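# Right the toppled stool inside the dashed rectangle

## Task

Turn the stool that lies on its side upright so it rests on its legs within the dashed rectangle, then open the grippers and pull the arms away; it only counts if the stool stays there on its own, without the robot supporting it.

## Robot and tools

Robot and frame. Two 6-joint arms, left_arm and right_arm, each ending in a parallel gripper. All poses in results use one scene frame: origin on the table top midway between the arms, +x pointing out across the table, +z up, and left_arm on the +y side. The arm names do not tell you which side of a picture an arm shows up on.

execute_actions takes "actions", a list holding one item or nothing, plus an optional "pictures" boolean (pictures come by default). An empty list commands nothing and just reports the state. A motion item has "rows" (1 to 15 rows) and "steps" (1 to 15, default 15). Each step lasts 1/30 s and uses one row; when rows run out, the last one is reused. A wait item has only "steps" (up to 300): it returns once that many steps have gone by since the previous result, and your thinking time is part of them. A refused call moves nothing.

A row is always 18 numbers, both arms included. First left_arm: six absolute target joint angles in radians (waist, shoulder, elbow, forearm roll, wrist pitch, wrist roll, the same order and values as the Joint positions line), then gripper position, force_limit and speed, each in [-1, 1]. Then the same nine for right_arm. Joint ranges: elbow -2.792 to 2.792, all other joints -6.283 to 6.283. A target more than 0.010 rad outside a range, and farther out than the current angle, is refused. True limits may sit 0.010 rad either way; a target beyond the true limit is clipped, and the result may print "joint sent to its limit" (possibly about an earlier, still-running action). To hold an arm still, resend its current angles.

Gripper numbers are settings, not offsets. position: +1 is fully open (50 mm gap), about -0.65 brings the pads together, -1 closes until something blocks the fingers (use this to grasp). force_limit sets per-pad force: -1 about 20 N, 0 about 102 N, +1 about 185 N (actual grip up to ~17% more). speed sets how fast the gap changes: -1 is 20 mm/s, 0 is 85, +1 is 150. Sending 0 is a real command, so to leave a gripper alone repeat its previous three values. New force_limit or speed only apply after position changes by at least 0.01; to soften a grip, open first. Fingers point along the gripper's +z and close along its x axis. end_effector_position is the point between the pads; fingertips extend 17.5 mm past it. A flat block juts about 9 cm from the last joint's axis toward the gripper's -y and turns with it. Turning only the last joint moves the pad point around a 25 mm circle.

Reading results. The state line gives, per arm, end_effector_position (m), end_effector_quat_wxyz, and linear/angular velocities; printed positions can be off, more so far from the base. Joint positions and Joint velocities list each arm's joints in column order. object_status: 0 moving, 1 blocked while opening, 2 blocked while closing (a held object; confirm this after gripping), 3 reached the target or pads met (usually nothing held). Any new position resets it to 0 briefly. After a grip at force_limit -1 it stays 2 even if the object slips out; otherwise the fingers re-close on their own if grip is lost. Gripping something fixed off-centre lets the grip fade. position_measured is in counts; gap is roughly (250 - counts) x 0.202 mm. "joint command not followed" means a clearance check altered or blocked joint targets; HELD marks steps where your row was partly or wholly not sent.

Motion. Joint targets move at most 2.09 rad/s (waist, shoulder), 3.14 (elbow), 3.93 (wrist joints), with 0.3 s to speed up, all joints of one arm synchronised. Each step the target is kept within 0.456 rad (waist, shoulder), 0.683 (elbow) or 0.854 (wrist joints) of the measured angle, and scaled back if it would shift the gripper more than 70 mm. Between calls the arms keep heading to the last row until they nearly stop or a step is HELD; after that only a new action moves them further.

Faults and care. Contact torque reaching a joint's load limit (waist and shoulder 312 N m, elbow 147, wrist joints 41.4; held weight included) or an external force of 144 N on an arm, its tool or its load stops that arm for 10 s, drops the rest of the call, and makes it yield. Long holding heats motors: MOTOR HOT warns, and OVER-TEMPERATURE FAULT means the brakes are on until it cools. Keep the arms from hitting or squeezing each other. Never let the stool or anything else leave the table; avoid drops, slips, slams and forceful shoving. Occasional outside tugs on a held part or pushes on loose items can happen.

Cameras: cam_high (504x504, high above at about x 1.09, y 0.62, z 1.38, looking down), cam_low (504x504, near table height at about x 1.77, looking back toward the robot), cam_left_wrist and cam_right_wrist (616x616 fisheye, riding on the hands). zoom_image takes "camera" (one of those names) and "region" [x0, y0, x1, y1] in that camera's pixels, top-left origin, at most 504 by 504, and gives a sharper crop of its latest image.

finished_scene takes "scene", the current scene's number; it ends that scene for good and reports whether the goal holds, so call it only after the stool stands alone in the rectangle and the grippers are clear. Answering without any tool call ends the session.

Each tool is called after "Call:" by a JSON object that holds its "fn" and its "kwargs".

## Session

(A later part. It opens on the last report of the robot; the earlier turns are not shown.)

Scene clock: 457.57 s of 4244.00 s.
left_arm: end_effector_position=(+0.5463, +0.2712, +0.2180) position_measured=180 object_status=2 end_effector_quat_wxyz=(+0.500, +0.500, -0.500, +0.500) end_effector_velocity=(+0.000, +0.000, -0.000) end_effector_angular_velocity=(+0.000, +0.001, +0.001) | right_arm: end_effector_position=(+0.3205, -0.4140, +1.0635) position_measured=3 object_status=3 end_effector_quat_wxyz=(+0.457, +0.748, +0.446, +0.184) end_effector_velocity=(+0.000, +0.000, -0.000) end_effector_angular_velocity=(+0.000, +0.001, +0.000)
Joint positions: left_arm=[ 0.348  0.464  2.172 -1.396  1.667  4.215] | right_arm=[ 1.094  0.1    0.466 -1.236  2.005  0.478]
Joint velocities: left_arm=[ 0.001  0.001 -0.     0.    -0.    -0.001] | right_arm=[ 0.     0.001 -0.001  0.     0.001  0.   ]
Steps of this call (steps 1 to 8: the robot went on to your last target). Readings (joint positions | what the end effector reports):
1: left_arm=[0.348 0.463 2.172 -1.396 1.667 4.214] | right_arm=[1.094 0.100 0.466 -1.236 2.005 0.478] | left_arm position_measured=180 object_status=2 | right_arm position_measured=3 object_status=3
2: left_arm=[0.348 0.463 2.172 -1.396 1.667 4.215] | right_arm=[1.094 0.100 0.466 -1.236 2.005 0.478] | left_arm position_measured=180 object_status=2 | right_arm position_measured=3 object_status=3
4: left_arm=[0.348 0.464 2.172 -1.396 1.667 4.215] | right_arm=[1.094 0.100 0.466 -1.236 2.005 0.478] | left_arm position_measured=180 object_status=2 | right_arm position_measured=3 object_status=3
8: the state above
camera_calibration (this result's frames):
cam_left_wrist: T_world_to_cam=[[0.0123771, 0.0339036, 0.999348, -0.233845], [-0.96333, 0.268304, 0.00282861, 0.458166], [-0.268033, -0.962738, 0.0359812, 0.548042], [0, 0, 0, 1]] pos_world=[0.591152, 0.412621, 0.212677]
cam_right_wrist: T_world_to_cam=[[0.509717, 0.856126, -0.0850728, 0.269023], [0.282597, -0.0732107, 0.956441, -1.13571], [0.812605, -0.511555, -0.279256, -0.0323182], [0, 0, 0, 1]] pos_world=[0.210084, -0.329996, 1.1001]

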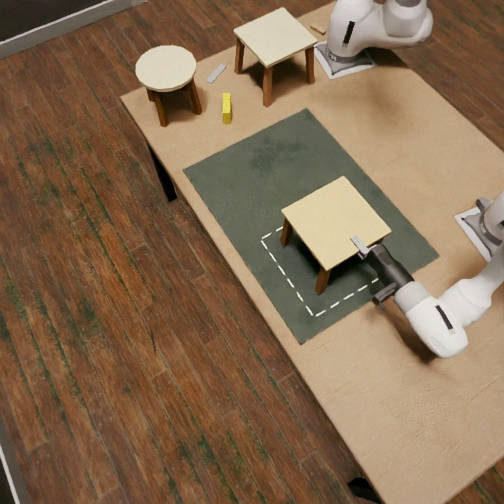

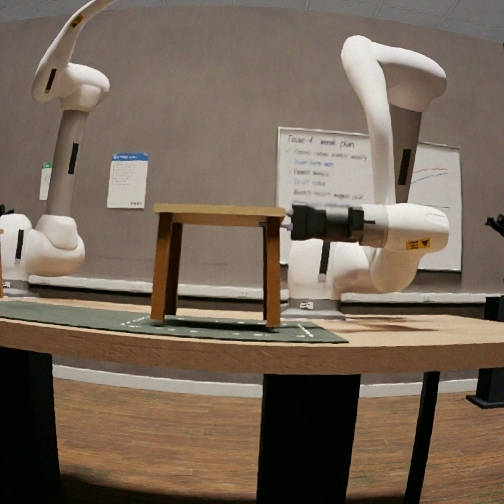

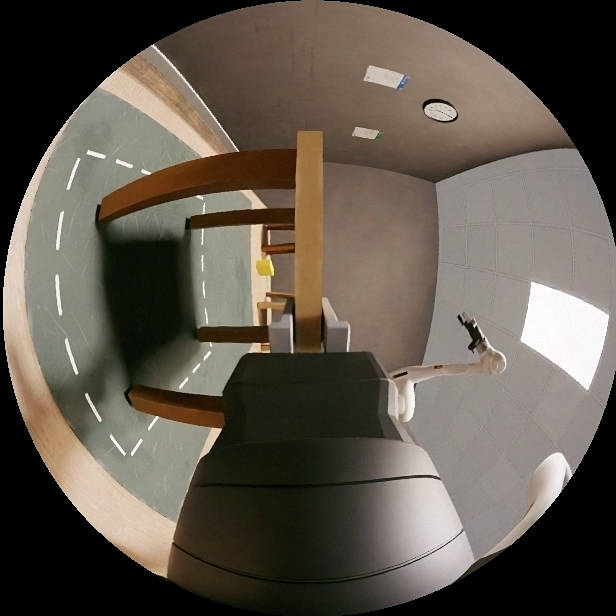

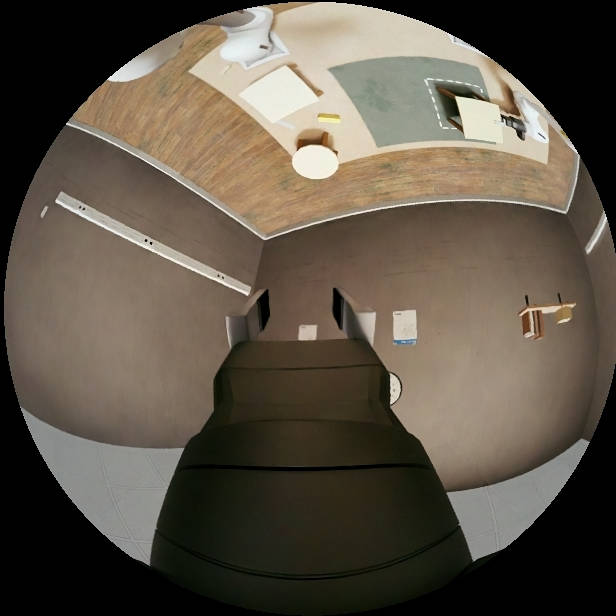

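Call:
{"fn": "zoom_image", "kwargs": {"camera": "cam_low", "region": [240, 300, 320, 345]}}

Call:
{"fn": "zoom_image", "kwargs": {"camera": "cam_low", "region": [120, 295, 200, 340]}}

Region (240, 300, 320, 345) of cam_low's 504x504 image, scaled by 6.300, with more detail than that image has; it fills the top 284 rows of this view, and the rest is white.

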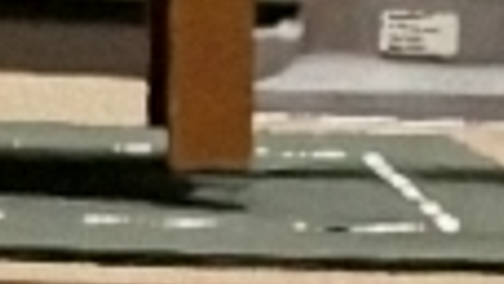

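Region (120, 295, 200, 340) of cam_low's 504x504 image, scaled by 6.300, with more detail than that image has; it fills the top 284 rows of this view, and the rest is white.

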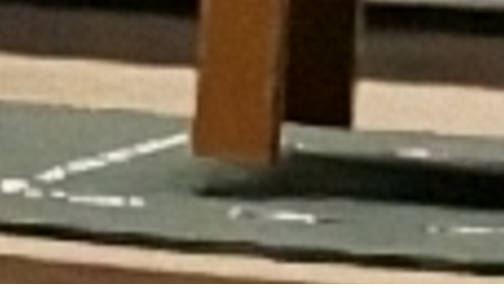

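Call:
{"fn": "execute_actions", "kwargs": {"actions": [{"rows": [
[0.3482, 0.4646, 2.1722, -1.3959, 1.6666, 4.2159, -1, 0.2, -0.3, 1.094, 0.1, 0.466, -1.236, 2.005, 0.478, 1, 0, 0],
[0.3482, 0.4662, 2.1724, -1.3957, 1.6663, 4.2177, -1, 0.2, -0.3, 1.094, 0.1, 0.466, -1.236, 2.005, 0.478, 1, 0, 0],
[0.3482, 0.4684, 2.1727, -1.3955, 1.6659, 4.2202, -1, 0.2, -0.3, 1.094, 0.1, 0.466, -1.236, 2.005, 0.478, 1, 0, 0],
[0.3482, 0.4708, 2.1730, -1.3953, 1.6654, 4.2229, -1, 0.2, -0.3, 1.094, 0.1, 0.466, -1.236, 2.005, 0.478, 1, 0, 0],
[0.3482, 0.4732, 2.1733, -1.3950, 1.6650, 4.2256, -1, 0.2, -0.3, 1.094, 0.1, 0.466, -1.236, 2.005, 0.478, 1, 0, 0],
[0.3482, 0.4754, 2.1735, -1.3948, 1.6645, 4.2280, -1, 0.2, -0.3, 1.094, 0.1, 0.466, -1.236, 2.005, 0.478, 1, 0, 0],
[0.3482, 0.4772, 2.1738, -1.3946, 1.6642, 4.2301, -1, 0.2, -0.3, 1.094, 0.1, 0.466, -1.236, 2.005, 0.478, 1, 0, 0],
[0.3482, 0.4785, 2.1739, -1.3945, 1.6639, 4.2315, -1, 0.2, -0.3, 1.094, 0.1, 0.466, -1.236, 2.005, 0.478, 1, 0, 0],
[0.3482, 0.4792, 2.1740, -1.3944, 1.6638, 4.2323, -1, 0.2, -0.3, 1.094, 0.1, 0.466, -1.236, 2.005, 0.478, 1, 0, 0]
], "steps": 15}], "pictures": true}}

Call:
{"fn": "zoom_image", "kwargs": {"camera": "cam_low", "region": [240, 300, 320, 345]}}

Call:
{"fn": "zoom_image", "kwargs": {"camera": "cam_low", "region": [120, 295, 200, 340]}}

Scene clock: 484.27 s of 4244.00 s.
left_arm: end_effector_position=(+0.5463, +0.2712, +0.2091) position_measured=180 object_status=2 end_effector_quat_wxyz=(+0.500, +0.500, -0.500, +0.500) end_effector_velocity=(-0.000, +0.000, -0.002) end_effector_angular_velocity=(-0.000, +0.002, +0.001) | right_arm: end_effector_position=(+0.3205, -0.4140, +1.0635) position_measured=3 object_status=3 end_effector_quat_wxyz=(+0.457, +0.748, +0.446, +0.184) end_effector_velocity=(-0.000, -0.000, +0.000) end_effector_angular_velocity=(+0.000, -0.001, +0.000)
Joint positions: left_arm=[ 0.348  0.479  2.174 -1.394  1.664  4.232] | right_arm=[ 1.094  0.1    0.466 -1.236  2.005  0.478]
Joint velocities: left_arm=[ 0.001  0.002  0.001  0.    -0.     0.002] | right_arm=[ 0.    -0.001  0.     0.    -0.     0.   ]
Steps of this call (steps 1 to 15: the robot went on to your last target; steps 16 to 90: nothing new was sent; then 23.20 s passed at rest; steps 91 to 105: all 15 steps of this action). Readings (joint positions | what the end effector reports):
91: left_arm=[0.348 0.464 2.172 -1.396 1.667 4.215] | right_arm=[1.094 0.100 0.466 -1.236 2.005 0.478] | left_arm position_measured=180 object_status=2 | right_arm position_measured=3 object_status=3
92: left_arm=[0.348 0.464 2.172 -1.396 1.667 4.216] | right_arm=[1.094 0.100 0.466 -1.236 2.005 0.478] | left_arm position_measured=180 object_status=2 | right_arm position_measured=3 object_status=3
94: left_arm=[0.348 0.467 2.172 -1.396 1.666 4.218] | right_arm=[1.094 0.100 0.466 -1.236 2.005 0.478] | left_arm position_measured=180 object_status=2 | right_arm position_measured=3 object_status=3
98: left_arm=[0.348 0.475 2.173 -1.395 1.665 4.227] | right_arm=[1.094 0.100 0.466 -1.236 2.005 0.478] | left_arm position_measured=180 object_status=2 | right_arm position_measured=3 object_status=3
105: the state above
camera_calibration (this result's frames):
cam_left_wrist: T_world_to_cam=[[0.0121893, 0.0339328, 0.99935, -0.224851], [-0.963333, 0.268295, 0.00264003, 0.458241], [-0.268031, -0.962739, 0.0359589, 0.548378], [0, 0, 0, 1]] pos_world=[0.591162, 0.412631, 0.203776]
cam_right_wrist: T_world_to_cam=[[0.509716, 0.856126, -0.085073, 0.269023], [0.282597, -0.0732104, 0.956441, -1.1357], [0.812606, -0.511555, -0.279256, -0.0323182], [0, 0, 0, 1]] pos_world=[0.210084, -0.329996, 1.1001]

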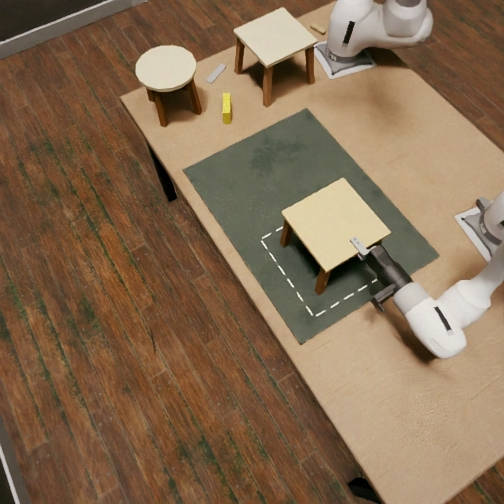

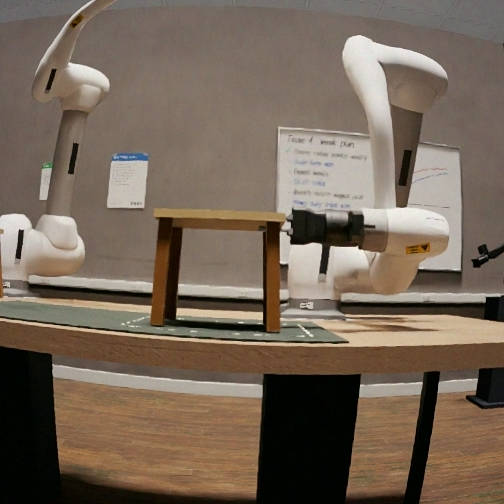

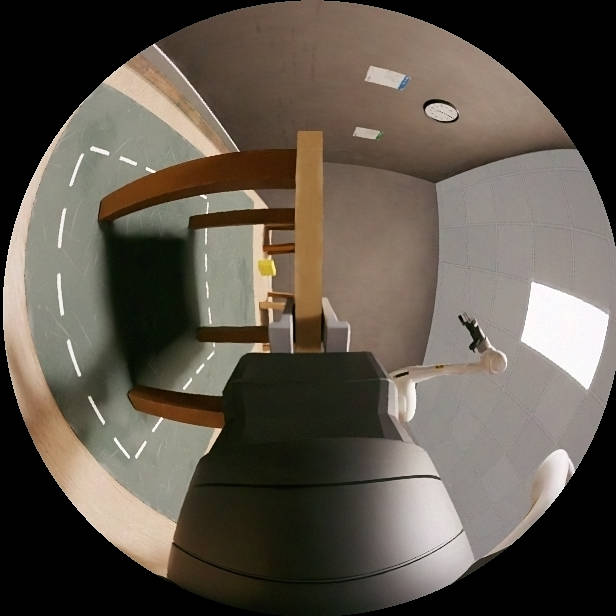

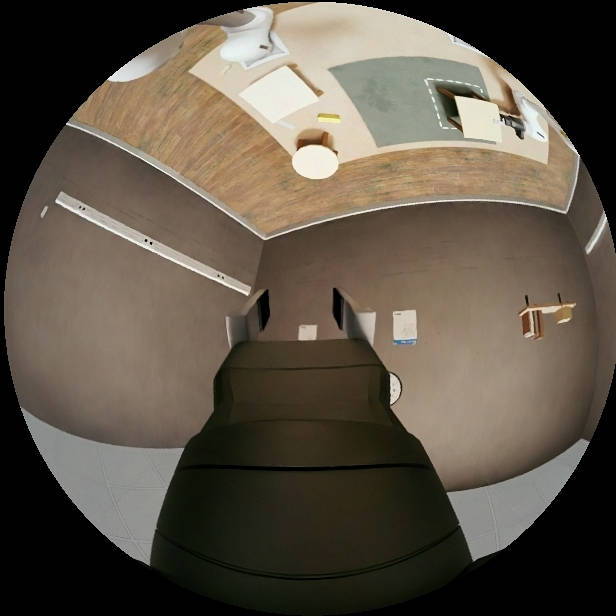

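Region (240, 300, 320, 345) of cam_low's 504x504 image, scaled by 6.300, with more detail than that image has; it fills the top 284 rows of this view, and the rest is white.

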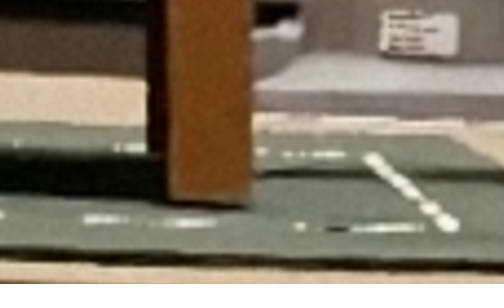

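Region (120, 295, 200, 340) of cam_low's 504x504 image, scaled by 6.300, with more detail than that image has; it fills the top 284 rows of this view, and the rest is white.

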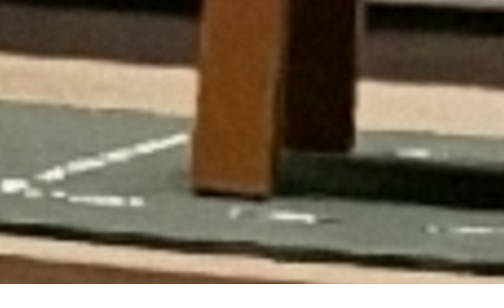

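Call:
{"fn": "execute_actions", "kwargs": {"actions": [{"rows": [
[0.3482, 0.4800, 2.1741, -1.3943, 1.6636, 4.2332, -1, 0.2, -0.3, 1.094, 0.1, 0.466, -1.236, 2.005, 0.478, 1, 0, 0],
[0.3482, 0.4809, 2.1742, -1.3942, 1.6635, 4.2342, -1, 0.2, -0.3, 1.094, 0.1, 0.466, -1.236, 2.005, 0.478, 1, 0, 0],
[0.3482, 0.4809, 2.1742, -1.3942, 1.6635, 4.2342, -1, 0.2, -0.3, 1.094, 0.1, 0.466, -1.236, 2.005, 0.478, 1, 0, 0],
[0.3482, 0.4809, 2.1742, -1.3942, 1.6635, 4.2342, -1, 0.2, -0.3, 1.094, 0.1, 0.466, -1.236, 2.005, 0.478, 1, 0, 0],
[0.3482, 0.4809, 2.1742, -1.3942, 1.6635, 4.2342, -1, 0.2, -0.3, 1.094, 0.1, 0.466, -1.236, 2.005, 0.478, 1, 0, 0],
[0.3482, 0.4809, 2.1742, -1.3942, 1.6635, 4.2342, 0.6, 0.2, -0.8, 1.094, 0.1, 0.466, -1.236, 2.005, 0.478, 1, 0, 0]
], "steps": 15}], "pictures": false}}

Call:
{"fn": "execute_actions", "kwargs": {"actions": [{"steps": 18}], "pictures": true}}

Scene clock: 505.50 s of 4244.00 s.
left_arm: end_effector_position=(+0.5463, +0.2712, +0.2081) position_measured=128 object_status=0 end_effector_quat_wxyz=(+0.500, +0.500, -0.500, +0.500) end_effector_velocity=(-0.000, -0.000, +0.001) end_effector_angular_velocity=(-0.000, -0.000, -0.001) | right_arm: end_effector_position=(+0.3205, -0.4140, +1.0635) position_measured=3 object_status=3 end_effector_quat_wxyz=(+0.457, +0.748, +0.446, +0.184) end_effector_velocity=(-0.001, -0.000, +0.001) end_effector_angular_velocity=(+0.002, -0.001, +0.000)
Joint positions: left_arm=[ 0.348  0.481  2.174 -1.394  1.664  4.234] | right_arm=[ 1.094  0.1    0.466 -1.236  2.005  0.478]
Joint velocities: left_arm=[-0.    -0.001 -0.     0.     0.001 -0.001] | right_arm=[ 0.001 -0.001 -0.001  0.     0.     0.   ]
Steps of this call (steps 1 to 15: the robot went on to your last target; steps 16 to 90: nothing new was sent; then 17.73 s passed at rest; steps 91 to 105: all 15 steps of this action). Readings (joint positions | what the end effector reports):
91: left_arm=[0.348 0.479 2.174 -1.394 1.664 4.232] | right_arm=[1.094 0.100 0.466 -1.236 2.005 0.478] | left_arm position_measured=180 object_status=2 | right_arm position_measured=3 object_status=3
92: left_arm=[0.348 0.480 2.174 -1.394 1.664 4.233] | right_arm=[1.094 0.100 0.466 -1.236 2.005 0.478] | left_arm position_measured=180 object_status=2 | right_arm position_measured=3 object_status=3
94: left_arm=[0.348 0.481 2.174 -1.394 1.664 4.234] | right_arm=[1.094 0.100 0.466 -1.236 2.005 0.478] | left_arm position_measured=180 object_status=2 | right_arm position_measured=3 object_status=3
98: left_arm=[0.348 0.481 2.174 -1.394 1.664 4.234] | right_arm=[1.094 0.100 0.466 -1.236 2.005 0.478] | left_arm position_measured=166 object_status=0 | right_arm position_measured=3 object_status=3
105: the state above

Scene clock: 506.10 s of 4244.00 s.
left_arm: end_effector_position=(+0.5463, +0.2712, +0.2081) position_measured=63 object_status=0 end_effector_quat_wxyz=(+0.500, +0.500, -0.500, +0.500) end_effector_velocity=(-0.000, +0.000, +0.000) end_effector_angular_velocity=(+0.001, -0.001, +0.000) | right_arm: end_effector_position=(+0.3205, -0.4140, +1.0635) position_measured=3 object_status=3 end_effector_quat_wxyz=(+0.457, +0.748, +0.446, +0.184) end_effector_velocity=(-0.000, -0.000, +0.000) end_effector_angular_velocity=(+0.000, -0.001, +0.000)
Joint positions: left_arm=[ 0.348  0.481  2.174 -1.394  1.664  4.234] | right_arm=[ 1.094  0.1    0.466 -1.236  2.005  0.478]
Joint velocities: left_arm=[ 0.    -0.001  0.001  0.    -0.001  0.001] | right_arm=[ 0.    -0.001 -0.    -0.    -0.    -0.   ]
Steps of this call (steps 1 to 15: the robot went on to your last target; steps 16 to 18: nothing new was sent). Readings (joint positions | what the end effector reports):
1: left_arm=[0.348 0.481 2.174 -1.394 1.664 4.234] | right_arm=[1.094 0.100 0.466 -1.236 2.005 0.478] | left_arm position_measured=122 object_status=0 | right_arm position_measured=3 object_status=3
2: left_arm=[0.348 0.481 2.174 -1.394 1.664 4.234] | right_arm=[1.094 0.100 0.466 -1.236 2.005 0.478] | left_arm position_measured=117 object_status=0 | right_arm position_measured=3 object_status=3
4: left_arm=[0.348 0.481 2.174 -1.394 1.664 4.234] | right_arm=[1.094 0.100 0.466 -1.236 2.005 0.478] | left_arm position_measured=106 object_status=0 | right_arm position_measured=3 object_status=3
8: left_arm=[0.348 0.481 2.174 -1.394 1.664 4.234] | right_arm=[1.094 0.100 0.466 -1.236 2.005 0.478] | left_arm position_measured=84 object_status=0 | right_arm position_measured=3 object_status=3
18: the state above
All arms were judged still, so your last target was given up. Only a new action makes them travel on or press farther. Fingers that are still opening or closing keep moving.
camera_calibration (this result's frames):
cam_left_wrist: T_world_to_cam=[[0.0121824, 0.0339772, 0.999348, -0.223844], [-0.963323, 0.26833, 0.00262017, 0.458218], [-0.268066, -0.962728, 0.036, 0.548416], [0, 0, 0, 1]] pos_world=[0.591151, 0.412627, 0.202755]
cam_right_wrist: T_world_to_cam=[[0.509716, 0.856126, -0.0850729, 0.269023], [0.282598, -0.0732105, 0.956441, -1.1357], [0.812606, -0.511555, -0.279256, -0.0323179], [0, 0, 0, 1]] pos_world=[0.210084, -0.329996, 1.1001]

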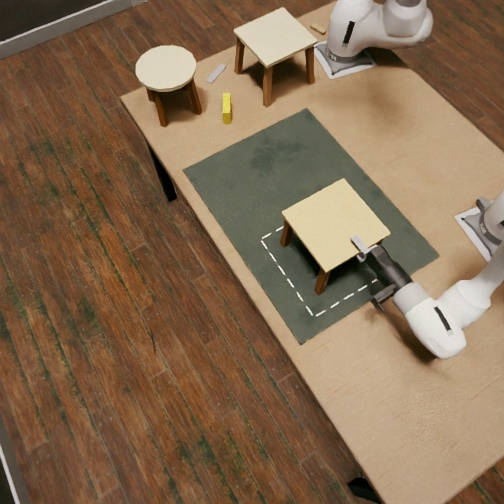

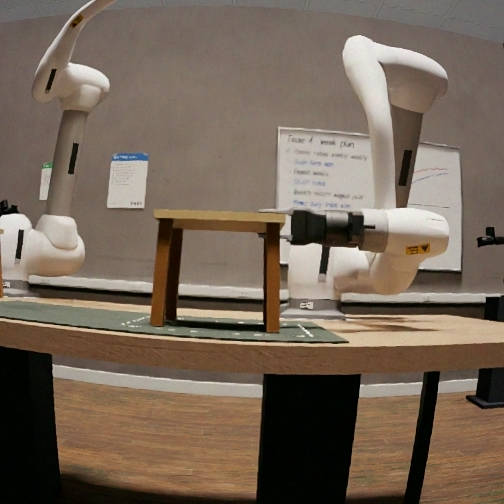

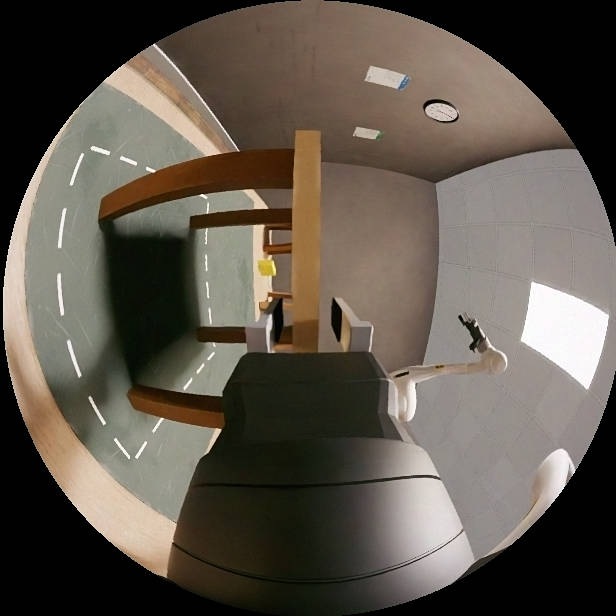

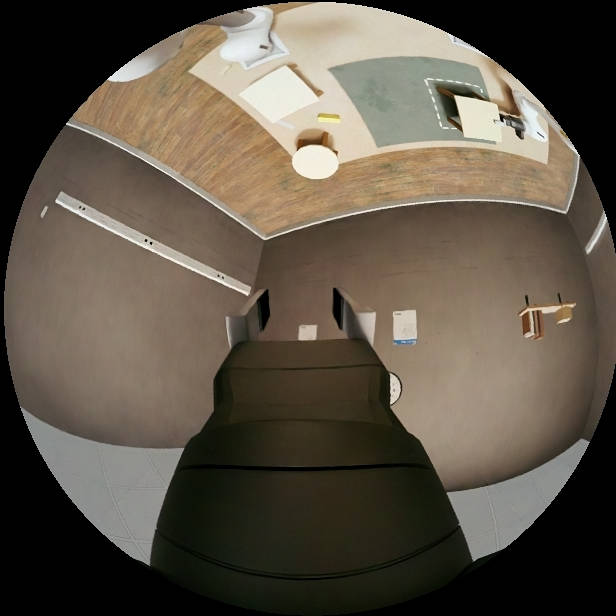

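Released; stool is standing. Retreat straight back, then move clear.

Call:
{"fn": "execute_actions", "kwargs": {"actions": [{"rows": [[0.4858, 0.5040, 2.1238, -1.2749, 1.7340, 4.2230, 0.6, 0.2, -0.8, 1.094, 0.1, 0.466, -1.236, 2.005, 0.478, 1, 0, 0]], "steps": 12}], "pictures": false}}

Call:
{"fn": "execute_actions", "kwargs": {"actions": [{"rows": [[0.9, 0.2, 2.1238, -1.2749, 1.7340, 4.2230, 0.6, 0.2, -0.8, 1.094, 0.1, 0.466, -1.236, 2.005, 0.478, 1, 0, 0]], "steps": 15}], "pictures": false}}

Call:
{"fn": "execute_actions", "kwargs": {"actions": [{"steps": 20}], "pictures": true}}

Scene clock: 510.43 s of 4244.00 s.
left_arm: end_effector_position=(+0.5463, +0.3509, +0.2086) position_measured=63 object_status=3 end_effector_quat_wxyz=(+0.500, +0.500, -0.500, +0.500) end_effector_velocity=(-0.000, +0.002, -0.000) end_effector_angular_velocity=(+0.001, -0.000, -0.002) | right_arm: end_effector_position=(+0.3205, -0.4140, +1.0635) position_measured=3 object_status=3 end_effector_quat_wxyz=(+0.457, +0.748, +0.446, +0.184) end_effector_velocity=(+0.001, -0.000, -0.000) end_effector_angular_velocity=(-0.001, -0.000, -0.002)
Joint positions: left_arm=[ 0.485  0.504  2.124 -1.275  1.734  4.223] | right_arm=[ 1.094  0.1    0.466 -1.236  2.005  0.478]
Joint velocities: left_arm=[ 0.004  0.001 -0.002  0.005  0.002 -0.001] | right_arm=[-0.002  0.001 -0.    -0.    -0.001  0.   ]
Steps of this call (steps 1 to 90: nothing new was sent; then 0.93 s passed at rest; steps 91 to 102: all 12 steps of this action). Readings (joint positions | what the end effector reports):
91: left_arm=[0.349 0.481 2.174 -1.394 1.664 4.234] | right_arm=[1.094 0.100 0.466 -1.236 2.005 0.478] | left_arm position_measured=63 object_status=3 | right_arm position_measured=3 object_status=3
92: left_arm=[0.354 0.482 2.173 -1.389 1.666 4.234] | right_arm=[1.094 0.100 0.466 -1.236 2.005 0.478] | left_arm position_measured=63 object_status=3 | right_arm position_measured=3 object_status=3
94: left_arm=[0.387 0.488 2.160 -1.360 1.684 4.231] | right_arm=[1.094 0.100 0.466 -1.236 2.005 0.478] | left_arm position_measured=63 object_status=3 | right_arm position_measured=3 object_status=3
98: left_arm=[0.476 0.502 2.128 -1.284 1.728 4.224] | right_arm=[1.094 0.100 0.466 -1.236 2.005 0.478] | left_arm position_measured=63 object_status=3 | right_arm position_measured=3 object_status=3
102: the state above

Scene clock: 510.93 s of 4244.00 s.
left_arm: end_effector_position=(+0.5239, +0.5106, +0.3204) position_measured=63 object_status=3 end_effector_quat_wxyz=(+0.336, +0.545, -0.491, +0.591) end_effector_velocity=(-0.132, +0.343, +0.257) end_effector_angular_velocity=(+0.329, -0.433, +0.747) | right_arm: end_effector_position=(+0.3205, -0.4140, +1.0635) position_measured=3 object_status=3 end_effector_quat_wxyz=(+0.457, +0.748, +0.446, +0.184) end_effector_velocity=(-0.000, -0.000, +0.000) end_effector_angular_velocity=(+0.000, -0.001, +0.001)
Joint positions: left_arm=[ 0.799  0.274  2.124 -1.275  1.734  4.223] | right_arm=[ 1.094  0.1    0.466 -1.236  2.005  0.478]
Joint velocities: left_arm=[ 0.748 -0.546  0.001  0.     0.    -0.   ] | right_arm=[ 0.    -0.    -0.     0.    -0.001  0.   ]
Steps of this call (steps 1 to 15: all 15 steps of this action). Readings (joint positions | what the end effector reports):
1: left_arm=[0.486 0.504 2.124 -1.275 1.734 4.223] | right_arm=[1.094 0.100 0.466 -1.236 2.005 0.478] | left_arm position_measured=63 object_status=3 | right_arm position_measured=3 object_status=3
2: left_arm=[0.491 0.500 2.124 -1.275 1.734 4.223] | right_arm=[1.094 0.100 0.466 -1.236 2.005 0.478] | left_arm position_measured=63 object_status=3 | right_arm position_measured=3 object_status=3
4: left_arm=[0.525 0.475 2.124 -1.275 1.734 4.223] | right_arm=[1.094 0.100 0.466 -1.236 2.005 0.478] | left_arm position_measured=63 object_status=3 | right_arm position_measured=3 object_status=3
8: left_arm=[0.626 0.401 2.124 -1.275 1.734 4.223] | right_arm=[1.094 0.100 0.466 -1.236 2.005 0.478] | left_arm position_measured=63 object_status=3 | right_arm position_measured=3 object_status=3
15: the state above

Scene clock: 511.60 s of 4244.00 s.
left_arm: end_effector_position=(+0.5033, +0.5546, +0.3549) position_measured=63 object_status=3 end_effector_quat_wxyz=(+0.278, +0.560, -0.486, +0.611) end_effector_velocity=(+0.001, +0.000, -0.000) end_effector_angular_velocity=(+0.002, -0.000, +0.001) | right_arm: end_effector_position=(+0.3205, -0.4140, +1.0635) position_measured=3 object_status=3 end_effector_quat_wxyz=(+0.457, +0.748, +0.446, +0.184) end_effector_velocity=(+0.000, +0.000, -0.000) end_effector_angular_velocity=(-0.000, +0.000, -0.000)
Joint positions: left_arm=[ 0.9    0.2    2.124 -1.275  1.734  4.223] | right_arm=[ 1.094  0.1    0.466 -1.236  2.005  0.478]
Joint velocities: left_arm=[-0.001  0.    -0.001  0.    -0.002 -0.   ] | right_arm=[-0.     0.001 -0.     0.    -0.     0.   ]
Steps of this call (steps 1 to 20: the robot went on to your last target). Readings (joint positions | what the end effector reports):
1: left_arm=[0.824 0.256 2.124 -1.275 1.734 4.223] | right_arm=[1.094 0.100 0.466 -1.236 2.005 0.478] | left_arm position_measured=63 object_status=3 | right_arm position_measured=3 object_status=3
2: left_arm=[0.848 0.238 2.124 -1.275 1.734 4.223] | right_arm=[1.094 0.100 0.466 -1.236 2.005 0.478] | left_arm position_measured=63 object_status=3 | right_arm position_measured=3 object_status=3
4: left_arm=[0.884 0.212 2.124 -1.275 1.734 4.223] | right_arm=[1.094 0.100 0.466 -1.236 2.005 0.478] | left_arm position_measured=63 object_status=3 | right_arm position_measured=3 object_status=3
8: left_arm=[0.899 0.201 2.124 -1.275 1.734 4.223] | right_arm=[1.094 0.100 0.466 -1.236 2.005 0.478] | left_arm position_measured=63 object_status=3 | right_arm position_measured=3 object_status=3
20: the state above
camera_calibration (this result's frames):
cam_left_wrist: T_world_to_cam=[[-0.221924, -0.1688, 0.960342, -0.135559], [-0.962932, -0.11694, -0.243077, 0.641037], [0.153334, -0.978689, -0.136591, 0.662533], [0, 0, 0, 1]] pos_world=[0.485603, 0.700494, 0.3765]
cam_right_wrist: T_world_to_cam=[[0.509717, 0.856126, -0.085073, 0.269023], [0.282598, -0.0732105, 0.956441, -1.1357], [0.812605, -0.511555, -0.279256, -0.0323182], [0, 0, 0, 1]] pos_world=[0.210084, -0.329996, 1.1001]

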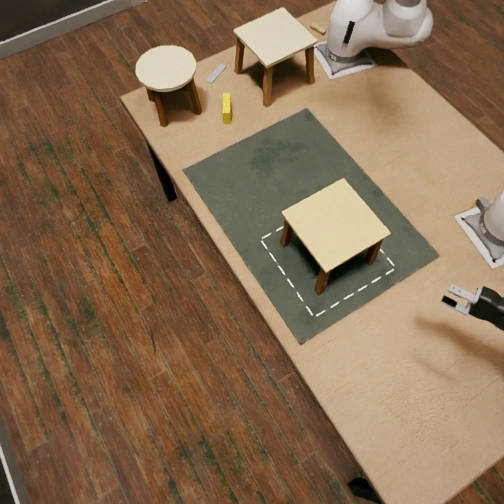

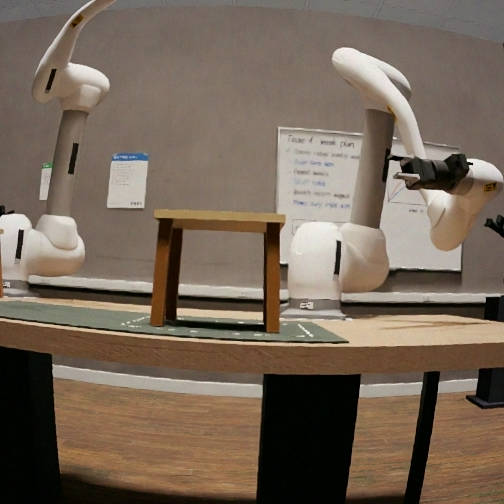

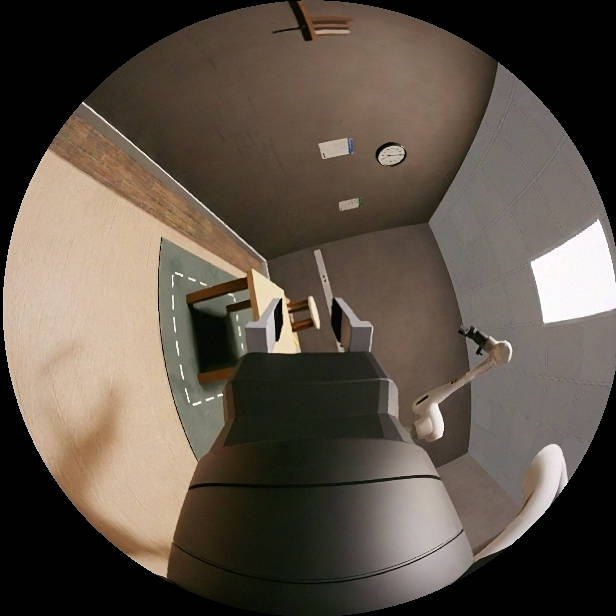

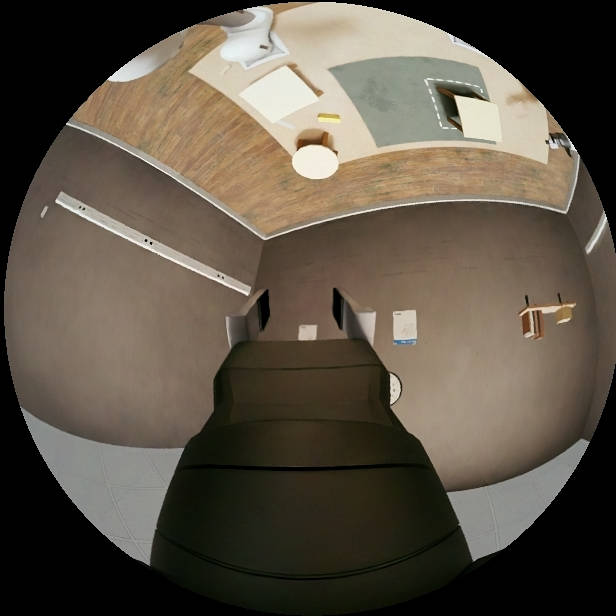

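The stool stands on its feet inside the dashed rectangle and both arms are clear.

Call:
{"fn": "finished_scene", "kwargs": {"scene": 1}}

The scene is finished: the task was done.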